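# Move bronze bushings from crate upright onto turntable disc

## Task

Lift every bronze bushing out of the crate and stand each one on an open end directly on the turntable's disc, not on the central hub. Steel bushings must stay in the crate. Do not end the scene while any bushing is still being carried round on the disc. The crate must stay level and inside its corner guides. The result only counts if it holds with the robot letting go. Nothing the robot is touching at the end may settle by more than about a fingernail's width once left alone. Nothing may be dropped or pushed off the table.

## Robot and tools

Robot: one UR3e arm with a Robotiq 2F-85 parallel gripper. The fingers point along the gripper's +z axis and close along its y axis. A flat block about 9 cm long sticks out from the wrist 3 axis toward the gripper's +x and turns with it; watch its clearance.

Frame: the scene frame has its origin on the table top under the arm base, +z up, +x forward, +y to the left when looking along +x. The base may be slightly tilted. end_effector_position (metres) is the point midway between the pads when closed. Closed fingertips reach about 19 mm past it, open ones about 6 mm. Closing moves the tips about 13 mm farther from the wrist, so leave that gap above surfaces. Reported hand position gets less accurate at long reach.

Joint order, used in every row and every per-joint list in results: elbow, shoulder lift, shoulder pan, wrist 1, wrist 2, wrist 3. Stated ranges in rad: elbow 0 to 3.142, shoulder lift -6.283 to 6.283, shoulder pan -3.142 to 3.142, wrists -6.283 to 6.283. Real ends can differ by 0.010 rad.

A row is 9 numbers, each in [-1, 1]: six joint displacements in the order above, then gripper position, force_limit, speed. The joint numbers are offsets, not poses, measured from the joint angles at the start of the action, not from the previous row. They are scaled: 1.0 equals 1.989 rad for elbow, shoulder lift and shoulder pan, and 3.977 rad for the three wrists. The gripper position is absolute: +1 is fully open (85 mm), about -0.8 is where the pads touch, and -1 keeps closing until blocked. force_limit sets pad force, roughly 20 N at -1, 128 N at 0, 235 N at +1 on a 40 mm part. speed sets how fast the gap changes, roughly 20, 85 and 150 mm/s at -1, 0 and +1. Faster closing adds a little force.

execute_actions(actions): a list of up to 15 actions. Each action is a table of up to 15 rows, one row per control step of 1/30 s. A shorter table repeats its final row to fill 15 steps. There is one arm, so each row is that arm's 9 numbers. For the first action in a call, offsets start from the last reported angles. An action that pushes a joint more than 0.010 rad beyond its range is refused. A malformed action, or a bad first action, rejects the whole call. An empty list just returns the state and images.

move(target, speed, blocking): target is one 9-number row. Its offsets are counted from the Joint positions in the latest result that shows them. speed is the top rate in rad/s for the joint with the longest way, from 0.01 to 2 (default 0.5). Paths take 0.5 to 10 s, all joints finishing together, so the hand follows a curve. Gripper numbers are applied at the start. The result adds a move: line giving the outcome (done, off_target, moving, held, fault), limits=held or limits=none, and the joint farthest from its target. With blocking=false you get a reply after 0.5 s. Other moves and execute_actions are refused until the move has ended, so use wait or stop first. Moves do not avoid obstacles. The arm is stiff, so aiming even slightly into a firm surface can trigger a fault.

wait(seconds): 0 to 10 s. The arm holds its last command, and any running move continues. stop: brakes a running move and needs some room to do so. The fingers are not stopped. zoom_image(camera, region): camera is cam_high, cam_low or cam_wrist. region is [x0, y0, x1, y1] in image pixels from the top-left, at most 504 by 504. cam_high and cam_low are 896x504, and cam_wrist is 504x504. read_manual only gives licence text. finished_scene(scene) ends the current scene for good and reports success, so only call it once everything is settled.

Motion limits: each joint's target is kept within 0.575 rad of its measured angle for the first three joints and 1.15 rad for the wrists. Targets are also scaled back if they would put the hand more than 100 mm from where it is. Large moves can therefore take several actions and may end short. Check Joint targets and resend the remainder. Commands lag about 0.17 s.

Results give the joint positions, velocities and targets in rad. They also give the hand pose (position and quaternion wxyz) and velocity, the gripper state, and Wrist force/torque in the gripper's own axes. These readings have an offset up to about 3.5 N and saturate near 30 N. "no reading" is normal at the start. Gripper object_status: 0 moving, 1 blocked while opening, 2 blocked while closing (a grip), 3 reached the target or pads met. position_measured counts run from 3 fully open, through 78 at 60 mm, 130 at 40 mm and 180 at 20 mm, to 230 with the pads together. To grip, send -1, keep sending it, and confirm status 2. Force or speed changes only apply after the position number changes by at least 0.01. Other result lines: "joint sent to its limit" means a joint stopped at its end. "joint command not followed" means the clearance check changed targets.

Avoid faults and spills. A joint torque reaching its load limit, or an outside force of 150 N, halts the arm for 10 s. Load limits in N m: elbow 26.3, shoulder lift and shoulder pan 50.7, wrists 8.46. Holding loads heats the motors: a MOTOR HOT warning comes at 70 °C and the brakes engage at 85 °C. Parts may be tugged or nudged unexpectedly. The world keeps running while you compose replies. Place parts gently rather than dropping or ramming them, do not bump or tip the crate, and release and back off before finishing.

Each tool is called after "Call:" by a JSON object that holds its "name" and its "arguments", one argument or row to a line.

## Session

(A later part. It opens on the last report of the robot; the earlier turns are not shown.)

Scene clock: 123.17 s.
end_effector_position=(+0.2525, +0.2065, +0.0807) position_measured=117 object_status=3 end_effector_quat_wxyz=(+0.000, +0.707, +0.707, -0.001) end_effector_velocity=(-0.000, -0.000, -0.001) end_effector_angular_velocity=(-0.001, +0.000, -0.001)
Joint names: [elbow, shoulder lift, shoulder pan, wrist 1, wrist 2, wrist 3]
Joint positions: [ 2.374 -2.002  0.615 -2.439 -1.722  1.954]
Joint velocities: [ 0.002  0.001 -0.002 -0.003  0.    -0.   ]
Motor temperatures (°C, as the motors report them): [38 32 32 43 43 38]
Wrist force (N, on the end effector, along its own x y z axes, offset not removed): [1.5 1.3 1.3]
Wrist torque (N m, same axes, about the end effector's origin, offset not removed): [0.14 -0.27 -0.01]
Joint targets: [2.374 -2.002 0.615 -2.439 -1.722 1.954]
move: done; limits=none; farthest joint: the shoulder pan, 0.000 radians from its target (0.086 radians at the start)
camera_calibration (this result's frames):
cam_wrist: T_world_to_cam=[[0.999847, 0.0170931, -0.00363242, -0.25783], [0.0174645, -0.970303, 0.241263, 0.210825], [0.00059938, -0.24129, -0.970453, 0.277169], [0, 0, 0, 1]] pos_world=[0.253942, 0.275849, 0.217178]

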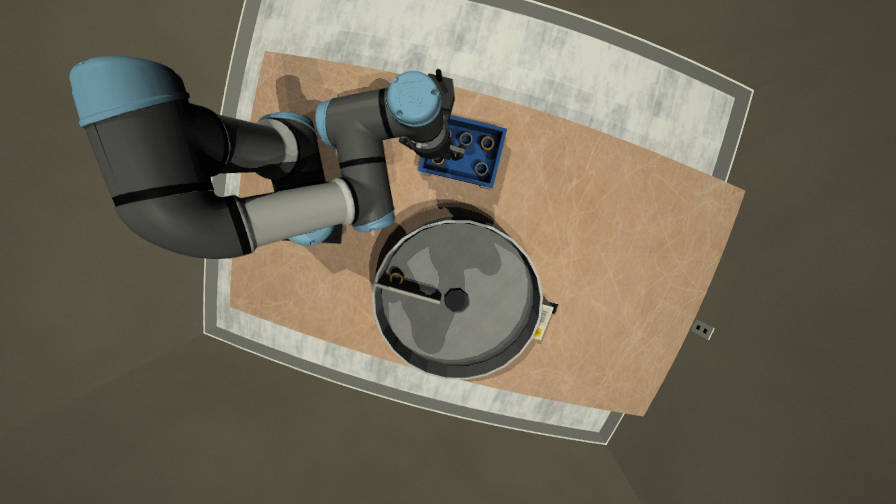

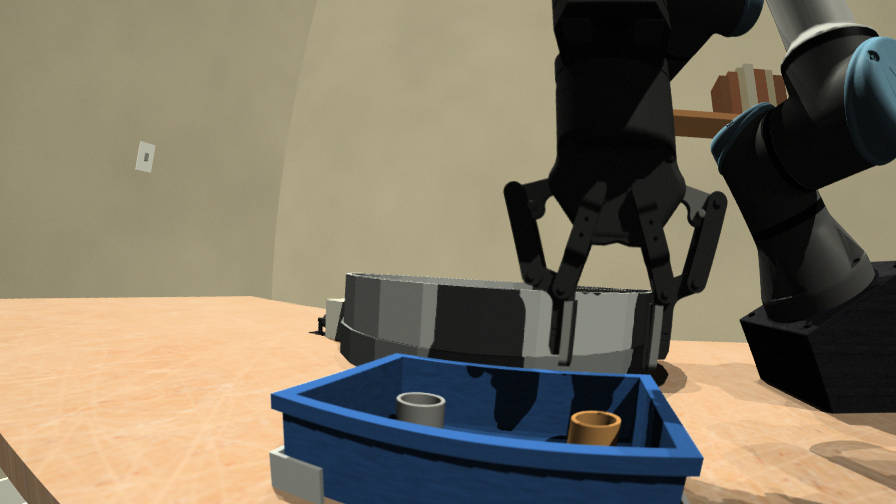

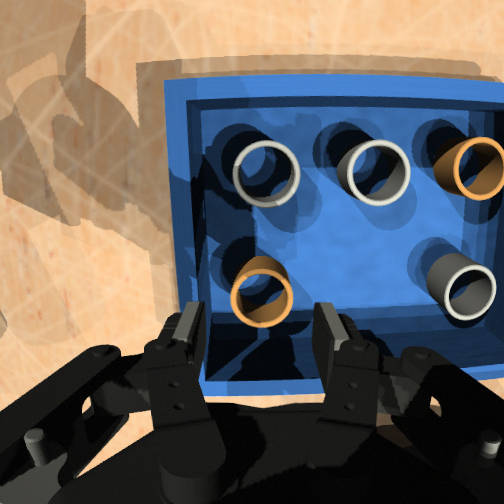

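Call:
{"name": "move", "arguments": {
  "target": [0.0474,0.1202,-0.0189,-0.0853,0.0046,-0.0083,0.1,0,0],
  "speed": 0.3
}}

Call:
{"name": "execute_actions", "arguments": {
  "actions": [
    [[0,0,0,0,0,0,-1,-0.5,0]],
    [[0,0,0,0,0,0,-1,-0.5,0]]
  ]
}}

Scene clock: 137.67 s.
end_effector_position=(+0.2559, +0.2086, +0.0598) position_measured=116 object_status=3 end_effector_quat_wxyz=(+0.001, +0.707, +0.707, +0.002) end_effector_velocity=(-0.000, +0.000, +0.000) end_effector_angular_velocity=(+0.001, +0.000, +0.001)
Joint names: [elbow, shoulder lift, shoulder pan, wrist 1, wrist 2, wrist 3]
Joint positions: [ 2.413 -1.9    0.601 -2.59  -1.715  1.939]
Joint velocities: [-0.     0.     0.002  0.    -0.     0.   ]
Motor temperatures (°C, as the motors report them): [38 32 32 43 43 38]
Wrist force (N, on the end effector, along its own x y z axes, offset not removed): [-2.3 -4.2 -26.3]
Wrist torque (N m, same axes, about the end effector's origin, offset not removed): [1.21 -0.15 -0.08]
Joint targets: [2.413 -1.899 0.601 -2.590 -1.715 1.939]
FORCE FAULT: contact force on the arm reached its limit, and the arm stopped for 10 seconds. The contact can be on any part of the arm, not only on its tool. That time counts as 20 of the actions that you can send in this scene. The arm's remaining commands of this call were not run. The arm holds still and accepts commands again. Move the arm away from the contact; if what it grips holds it there, let go first. Pushing or pulling that hard again can fault the arm again.
move: fault; limits=none; farthest joint: the wrist 1, 0.188 radians from its target (0.339 radians at the start)
camera_calibration (this result's frames):
cam_wrist: T_world_to_cam=[[0.999822, 0.0186248, 0.00295242, -0.261972], [0.0173857, -0.971064, 0.238187, 0.218233], [0.00730317, -0.238093, -0.971215, 0.255019], [0, 0, 0, 1]] pos_world=[0.256269, 0.277516, 0.196472]

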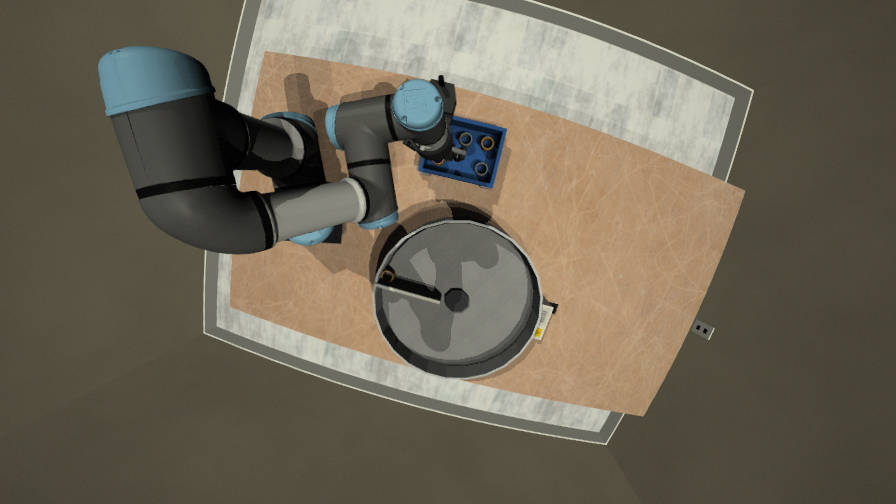

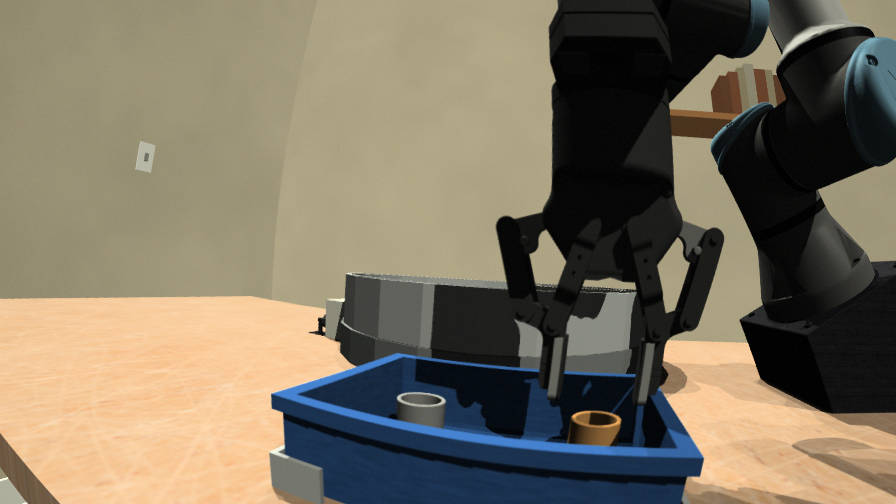

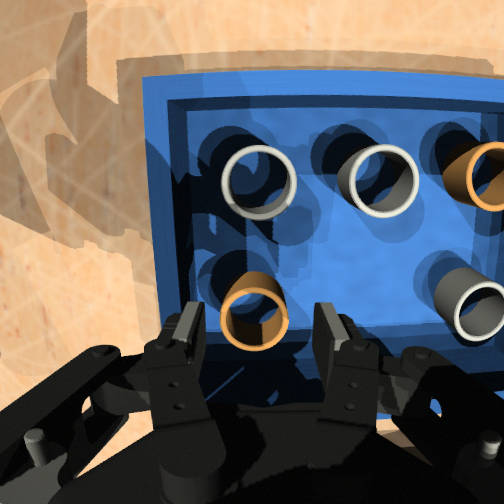

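not run: a fault stop came before this call.

Call:
{"name": "move", "arguments": {
  "target": [-0.0263,-0.0492,0.0048,0.0399,-0.0011,0.0028,0.0,0,0],
  "speed": 0.3
}}

Scene clock: 146.30 s.
end_effector_position=(+0.2556, +0.2070, +0.0815) position_measured=128 object_status=3 end_effector_quat_wxyz=(-0.000, +0.707, +0.707, -0.001) end_effector_velocity=(+0.000, +0.000, +0.001) end_effector_angular_velocity=(+0.000, -0.000, +0.001)
Joint names: [elbow, shoulder lift, shoulder pan, wrist 1, wrist 2, wrist 3]
Joint positions: [ 2.36  -1.997  0.611 -2.431 -1.719  1.95 ]
Joint velocities: [-0.002 -0.001  0.001  0.002 -0.     0.   ]
Motor temperatures (°C, as the motors report them): [38 32 32 43 43 38]
Wrist force (N, on the end effector, along its own x y z axes, offset not removed): [0.9 1.5 0.0]
Wrist torque (N m, same axes, about the end effector's origin, offset not removed): [0.25 -0.14 0.01]
Joint targets: [2.360 -1.997 0.611 -2.431 -1.719 1.951]
move: done; limits=none; farthest joint: the shoulder lift, 0.001 radians from its target (0.098 radians at the start)
camera_calibration (this result's frames):
cam_wrist: T_world_to_cam=[[0.999848, 0.0170106, -0.00390217, -0.260868], [0.0174498, -0.970508, 0.240436, 0.211197], [0.000302887, -0.240468, -0.970657, 0.277916], [0, 0, 0, 1]] pos_world=[0.257059, 0.276236, 0.217964]

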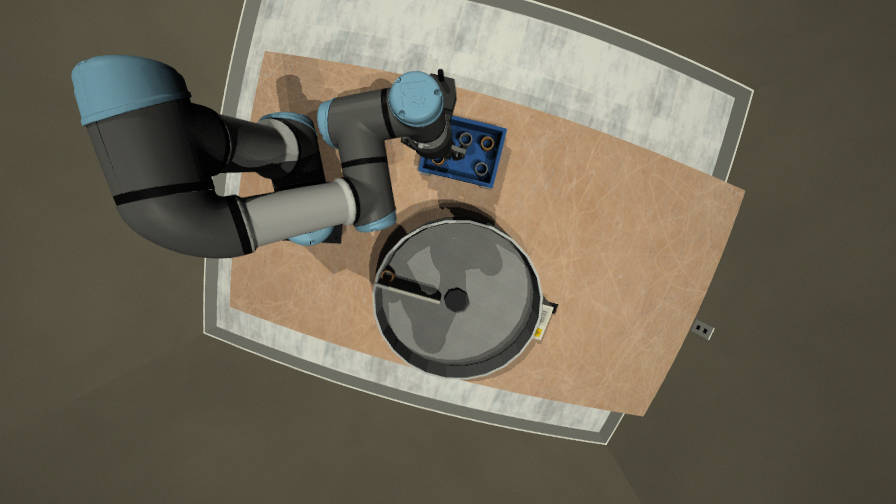

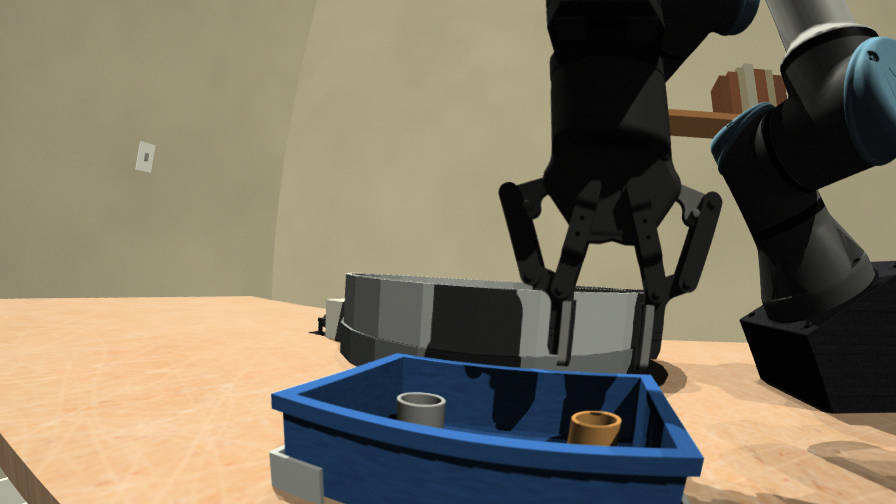

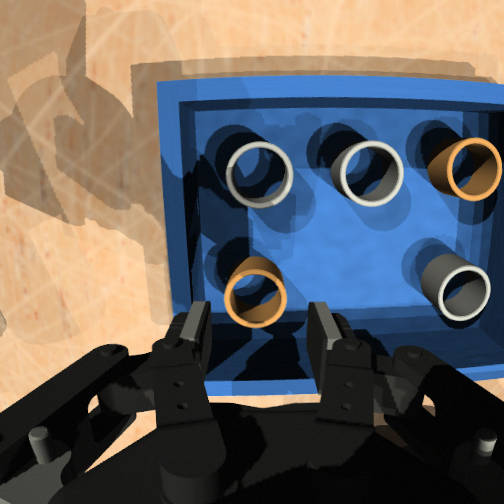

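Call:
{"name": "move", "arguments": {
  "target": [0.0237,0.0601,-0.0095,-0.0427,0.0023,-0.0042,0.0,0,0],
  "speed": 0.08
}}

Scene clock: 153.60 s.
end_effector_position=(+0.2577, +0.2081, +0.0558) position_measured=128 object_status=3 end_effector_quat_wxyz=(-0.000, +0.708, +0.707, -0.001) end_effector_velocity=(-0.000, +0.000, -0.000) end_effector_angular_velocity=(+0.000, +0.000, -0.000)
Joint names: [elbow, shoulder lift, shoulder pan, wrist 1, wrist 2, wrist 3]
Joint positions: [ 2.408 -1.878  0.592 -2.601 -1.71   1.934]
Joint velocities: [ 0.001  0.002 -0.    -0.003  0.     0.   ]
Motor temperatures (°C, as the motors report them): [38 32 32 43 43 38]
Wrist force (N, on the end effector, along its own x y z axes, offset not removed): [0.5 2.5 -0.4]
Wrist torque (N m, same axes, about the end effector's origin, offset not removed): [0.21 -0.10 0.01]
Joint targets: [2.408 -1.878 0.592 -2.601 -1.710 1.934]
move: done; limits=none; farthest joint: the wrist 3, 0.001 radians from its target (0.017 radians at the start)
camera_calibration (this result's frames):
cam_wrist: T_world_to_cam=[[0.999853, 0.016849, -0.0032439, -0.263093], [0.017135, -0.9706, 0.240086, 0.218588], [0.000896679, -0.240106, -0.970746, 0.253004], [0, 0, 0, 1]] pos_world=[0.259082, 0.277342, 0.19227]

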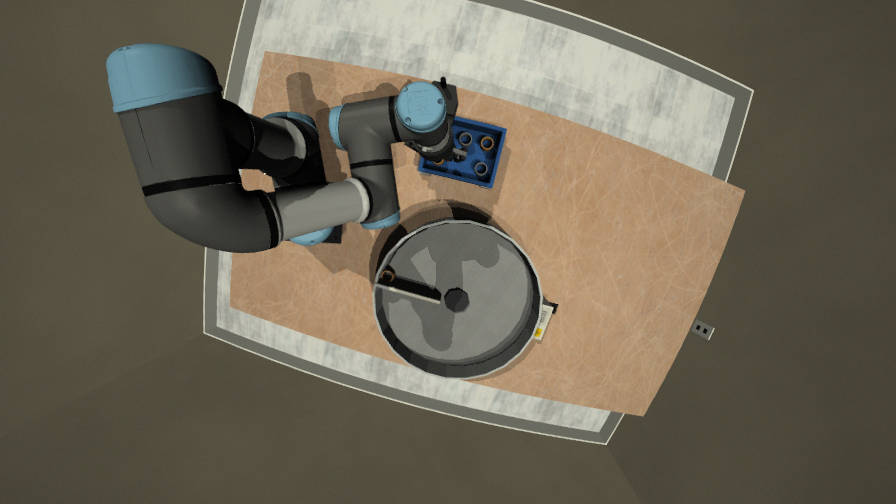

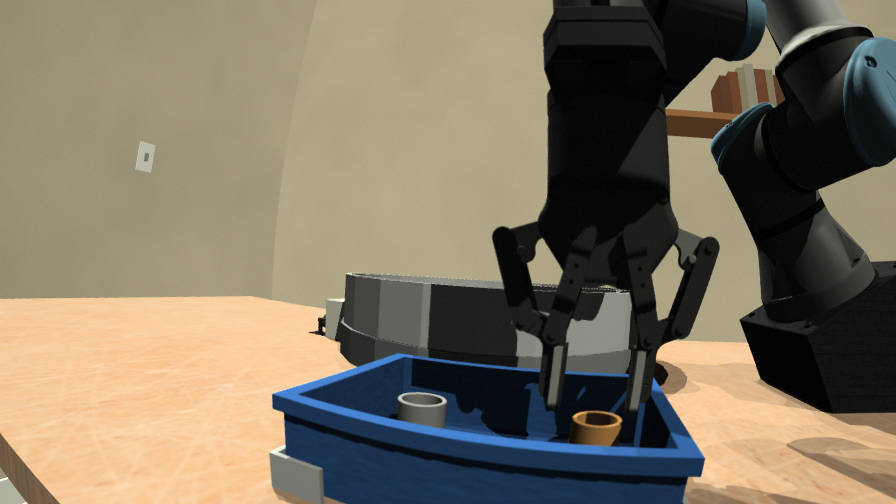

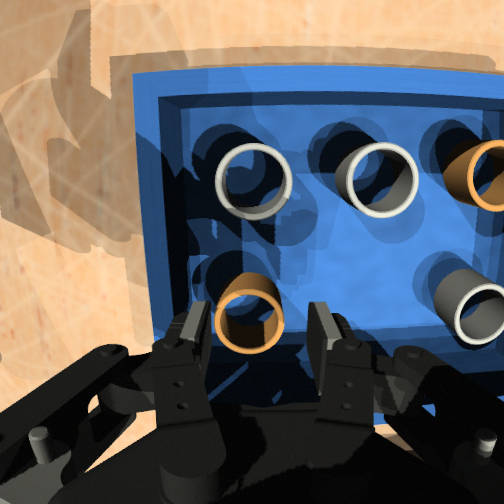

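Call:
{"name": "execute_actions", "arguments": {
  "actions": [
    [[0.0038,-0.0012,0.0016,-0.0013,-0.0004,0.0008,0,0,0]],
    [[0.0038,-0.0012,0.0016,-0.0013,-0.0004,0.0008,0,0,0]]
  ]
}}

Scene clock: 159.47 s.
end_effector_position=(+0.2540, +0.2080, +0.0554) position_measured=129 object_status=3 end_effector_quat_wxyz=(+0.000, +0.708, +0.706, -0.000) end_effector_velocity=(+0.000, -0.000, +0.000) end_effector_angular_velocity=(+0.000, -0.000, -0.001)
Joint names: [elbow, shoulder lift, shoulder pan, wrist 1, wrist 2, wrist 3]
Joint positions: [ 2.422 -1.883  0.598 -2.611 -1.713  1.94 ]
Joint velocities: [ 0. -0. -0. -0.  0.  0.]
Motor temperatures (°C, as the motors report them): [38 32 32 43 43 38]
Wrist force (N, on the end effector, along its own x y z axes, offset not removed): [0.9 3.5 -0.3]
Wrist torque (N m, same axes, about the end effector's origin, offset not removed): [0.06 -0.17 0.01]
Joint targets: [2.423 -1.883 0.598 -2.611 -1.713 1.940]
camera_calibration (this result's frames):
cam_wrist: T_world_to_cam=[[0.999869, 0.0160067, -0.00241494, -0.25928], [0.0161185, -0.970653, 0.239942, 0.218861], [0.00149661, -0.23995, -0.970784, 0.252476], [0, 0, 0, 1]] pos_world=[0.255341, 0.27717, 0.19196]

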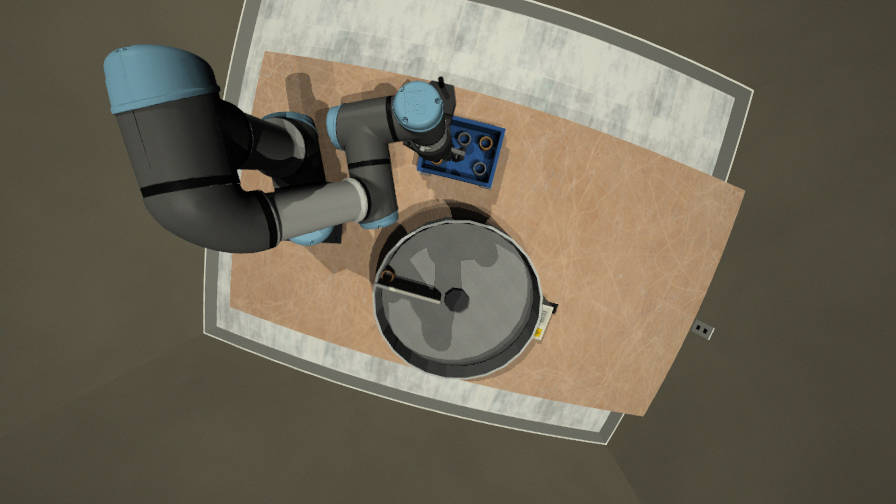

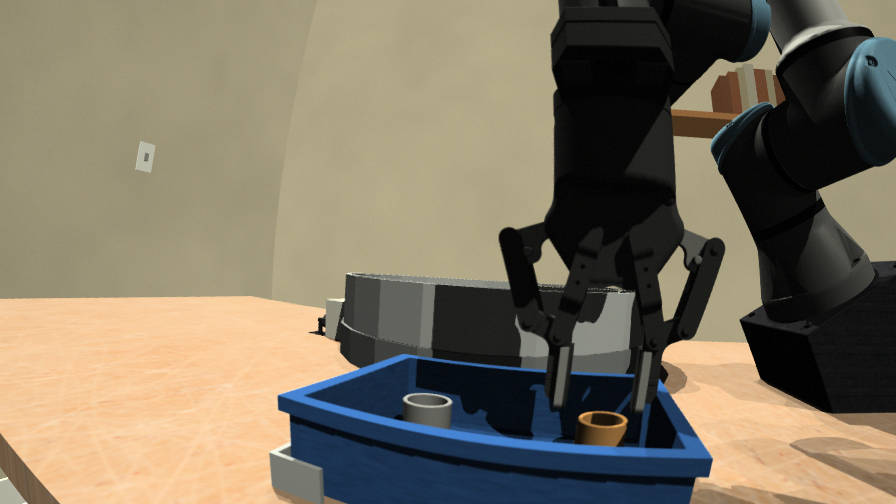

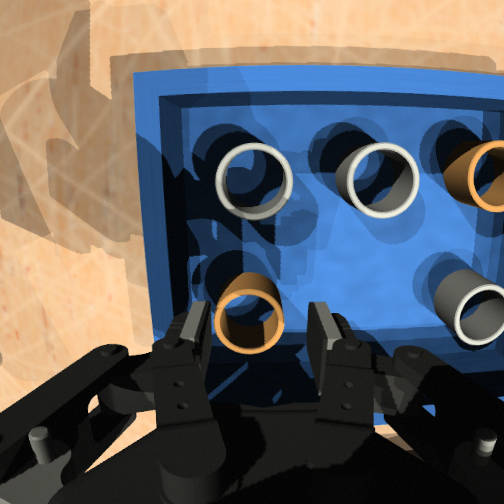

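Call:
{"name": "execute_actions", "arguments": {
  "actions": [
    [[-0.003,0.001,-0.0012,0.001,0.0003,-0.0006,0,0,0]],
    [[0,0,0,0,0,0,0,0,0]]
  ]
}}

Call:
{"name": "move", "arguments": {
  "target": [0.0270,0.0590,-0.0080,-0.0438,0.0019,-0.0035,0.0,0,0],
  "speed": 0.08
}}

Scene clock: 164.83 s.
end_effector_position=(+0.2555, +0.2081, +0.0556) position_measured=129 object_status=3 end_effector_quat_wxyz=(+0.000, +0.708, +0.706, -0.001) end_effector_velocity=(+0.001, -0.001, -0.000) end_effector_angular_velocity=(-0.001, -0.000, -0.002)
Joint names: [elbow, shoulder lift, shoulder pan, wrist 1, wrist 2, wrist 3]
Joint positions: [ 2.417 -1.881  0.596 -2.607 -1.712  1.938]
Joint velocities: [-0.     0.    -0.003  0.    -0.     0.   ]
Motor temperatures (°C, as the motors report them): [38 32 32 43 43 38]
Wrist force (N, on the end effector, along its own x y z axes, offset not removed): [1.1 1.4 0.6]
Wrist torque (N m, same axes, about the end effector's origin, offset not removed): [0.18 -0.20 0.03]
Joint targets: [2.417 -1.881 0.596 -2.607 -1.712 1.938]
camera_calibration (this result's frames):
cam_wrist: T_world_to_cam=[[0.999863, 0.0163183, -0.00269556, -0.260789], [0.0164883, -0.970635, 0.239991, 0.218789], [0.00129983, -0.240002, -0.970771, 0.252678], [0, 0, 0, 1]] pos_world=[0.256817, 0.277263, 0.192082]

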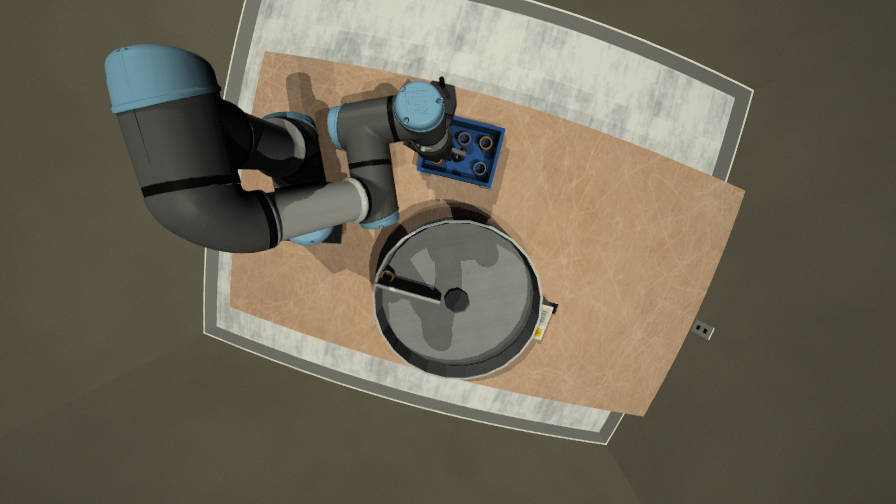

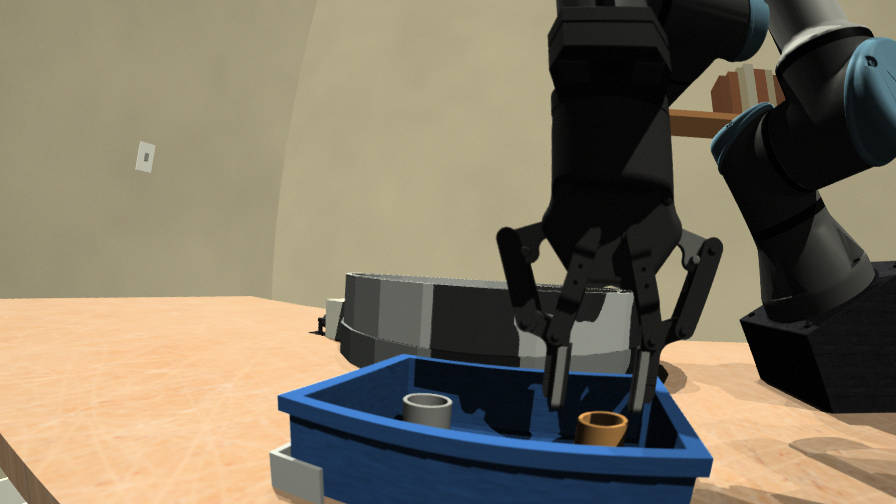

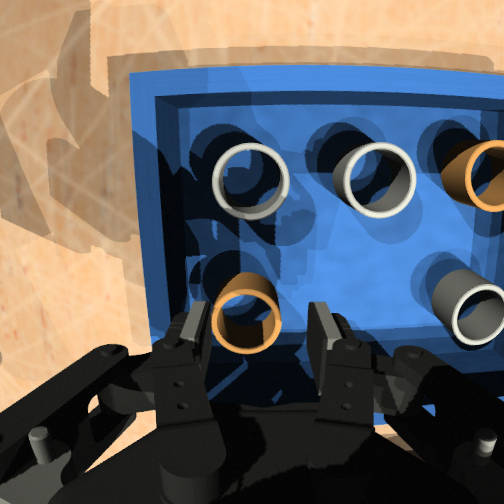

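Scene clock: 167.43 s.
end_effector_position=(+0.2526, +0.2072, +0.0318) position_measured=129 object_status=3 end_effector_quat_wxyz=(+0.000, +0.708, +0.706, -0.000) end_effector_velocity=(-0.000, -0.000, -0.001) end_effector_angular_velocity=(-0.001, +0.001, -0.001)
Joint names: [elbow, shoulder lift, shoulder pan, wrist 1, wrist 2, wrist 3]
Joint positions: [ 2.47  -1.764  0.58  -2.781 -1.705  1.924]
Joint velocities: [ 0.001  0.001 -0.001 -0.002  0.    -0.   ]
Motor temperatures (°C, as the motors report them): [38 32 32 43 43 38]
Wrist force (N, on the end effector, along its own x y z axes, offset not removed): [1.5 17.6 -4.1]
Wrist torque (N m, same axes, about the end effector's origin, offset not removed): [0.57 -0.14 -0.08]
Joint targets: [2.470 -1.763 0.580 -2.782 -1.704 1.924]
move: done; limits=none; farthest joint: the elbow, 0.001 radians from its target (0.054 radians at the start)
camera_calibration (this result's frames):
cam_wrist: T_world_to_cam=[[0.999871, 0.0159813, -0.00143204, -0.257915], [0.0158587, -0.970726, 0.239665, 0.22391], [0.00244003, -0.239657, -0.970855, 0.229097], [0, 0, 0, 1]] pos_world=[0.253771, 0.276382, 0.168387]

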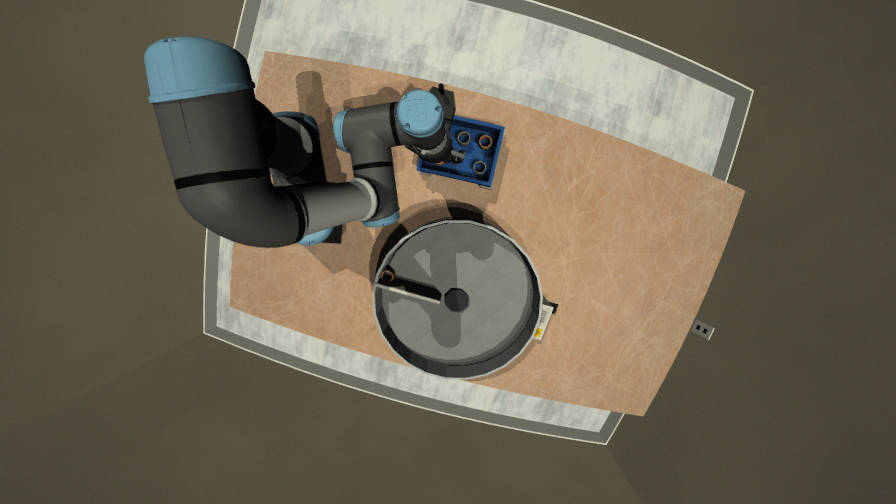

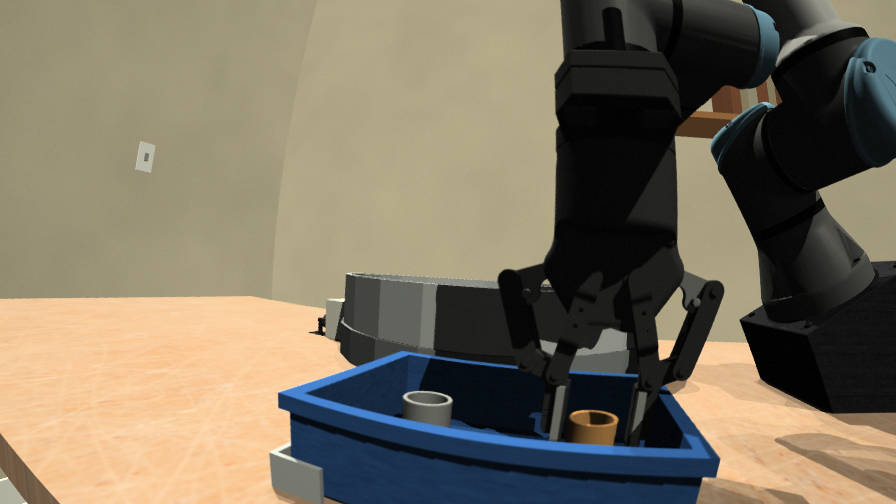

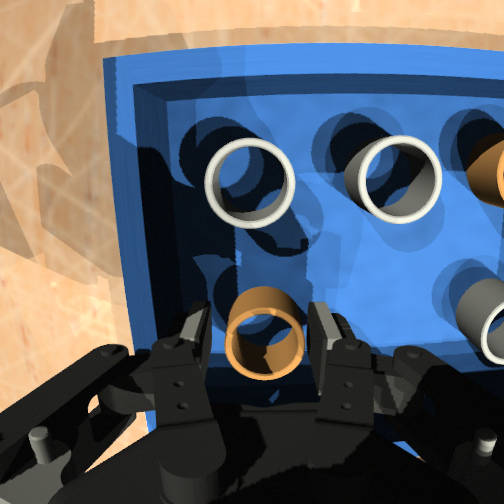

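Call:
{"name": "execute_actions", "arguments": {
  "actions": [
    [[0,0,0,0,0,0,-1,-0.5,0]],
    [[0,0,0,0,0,0,-1,-0.5,0]]
  ]
}}

Scene clock: 169.93 s.
end_effector_position=(+0.2525, +0.2072, +0.0318) position_measured=154 object_status=2 end_effector_quat_wxyz=(+0.000, +0.708, +0.706, -0.000) end_effector_velocity=(+0.000, +0.000, +0.000) end_effector_angular_velocity=(+0.000, -0.001, +0.000)
Joint names: [elbow, shoulder lift, shoulder pan, wrist 1, wrist 2, wrist 3]
Joint positions: [ 2.47  -1.763  0.58  -2.781 -1.705  1.924]
Joint velocities: [-0.001  0.     0.001  0.    -0.    -0.   ]
Motor temperatures (°C, as the motors report them): [38 32 32 43 43 38]
Wrist force (N, on the end effector, along its own x y z axes, offset not removed): [1.4 1.3 1.1]
Wrist torque (N m, same axes, about the end effector's origin, offset not removed): [0.17 -0.24 0.02]
Joint targets: [2.470 -1.763 0.580 -2.781 -1.705 1.924]
camera_calibration (this result's frames):
cam_wrist: T_world_to_cam=[[0.99987, 0.0160198, -0.00161356, -0.25787], [0.0159394, -0.970704, 0.239748, 0.223877], [0.00227443, -0.239743, -0.970834, 0.229109], [0, 0, 0, 1]] pos_world=[0.253747, 0.276376, 0.168337]

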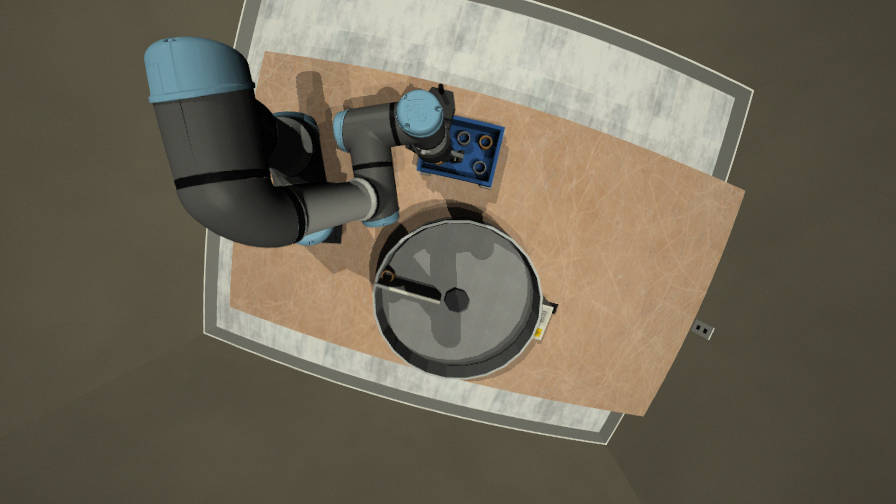

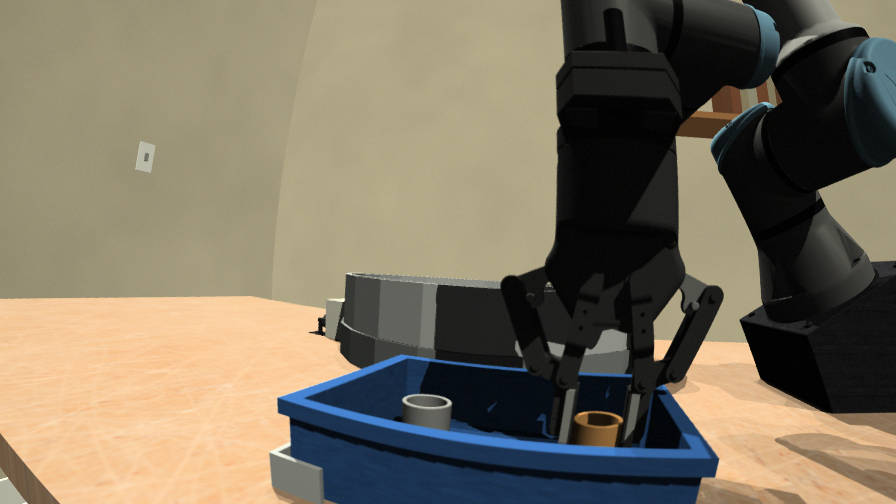

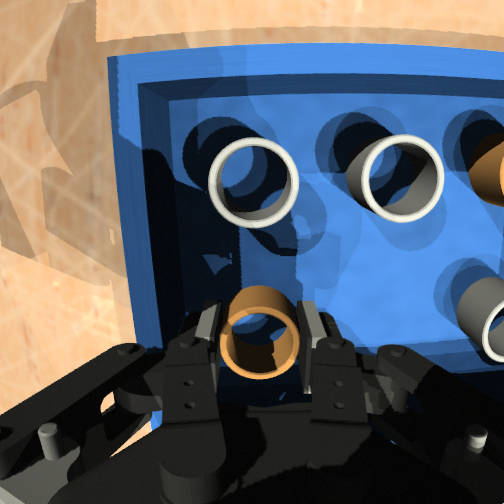

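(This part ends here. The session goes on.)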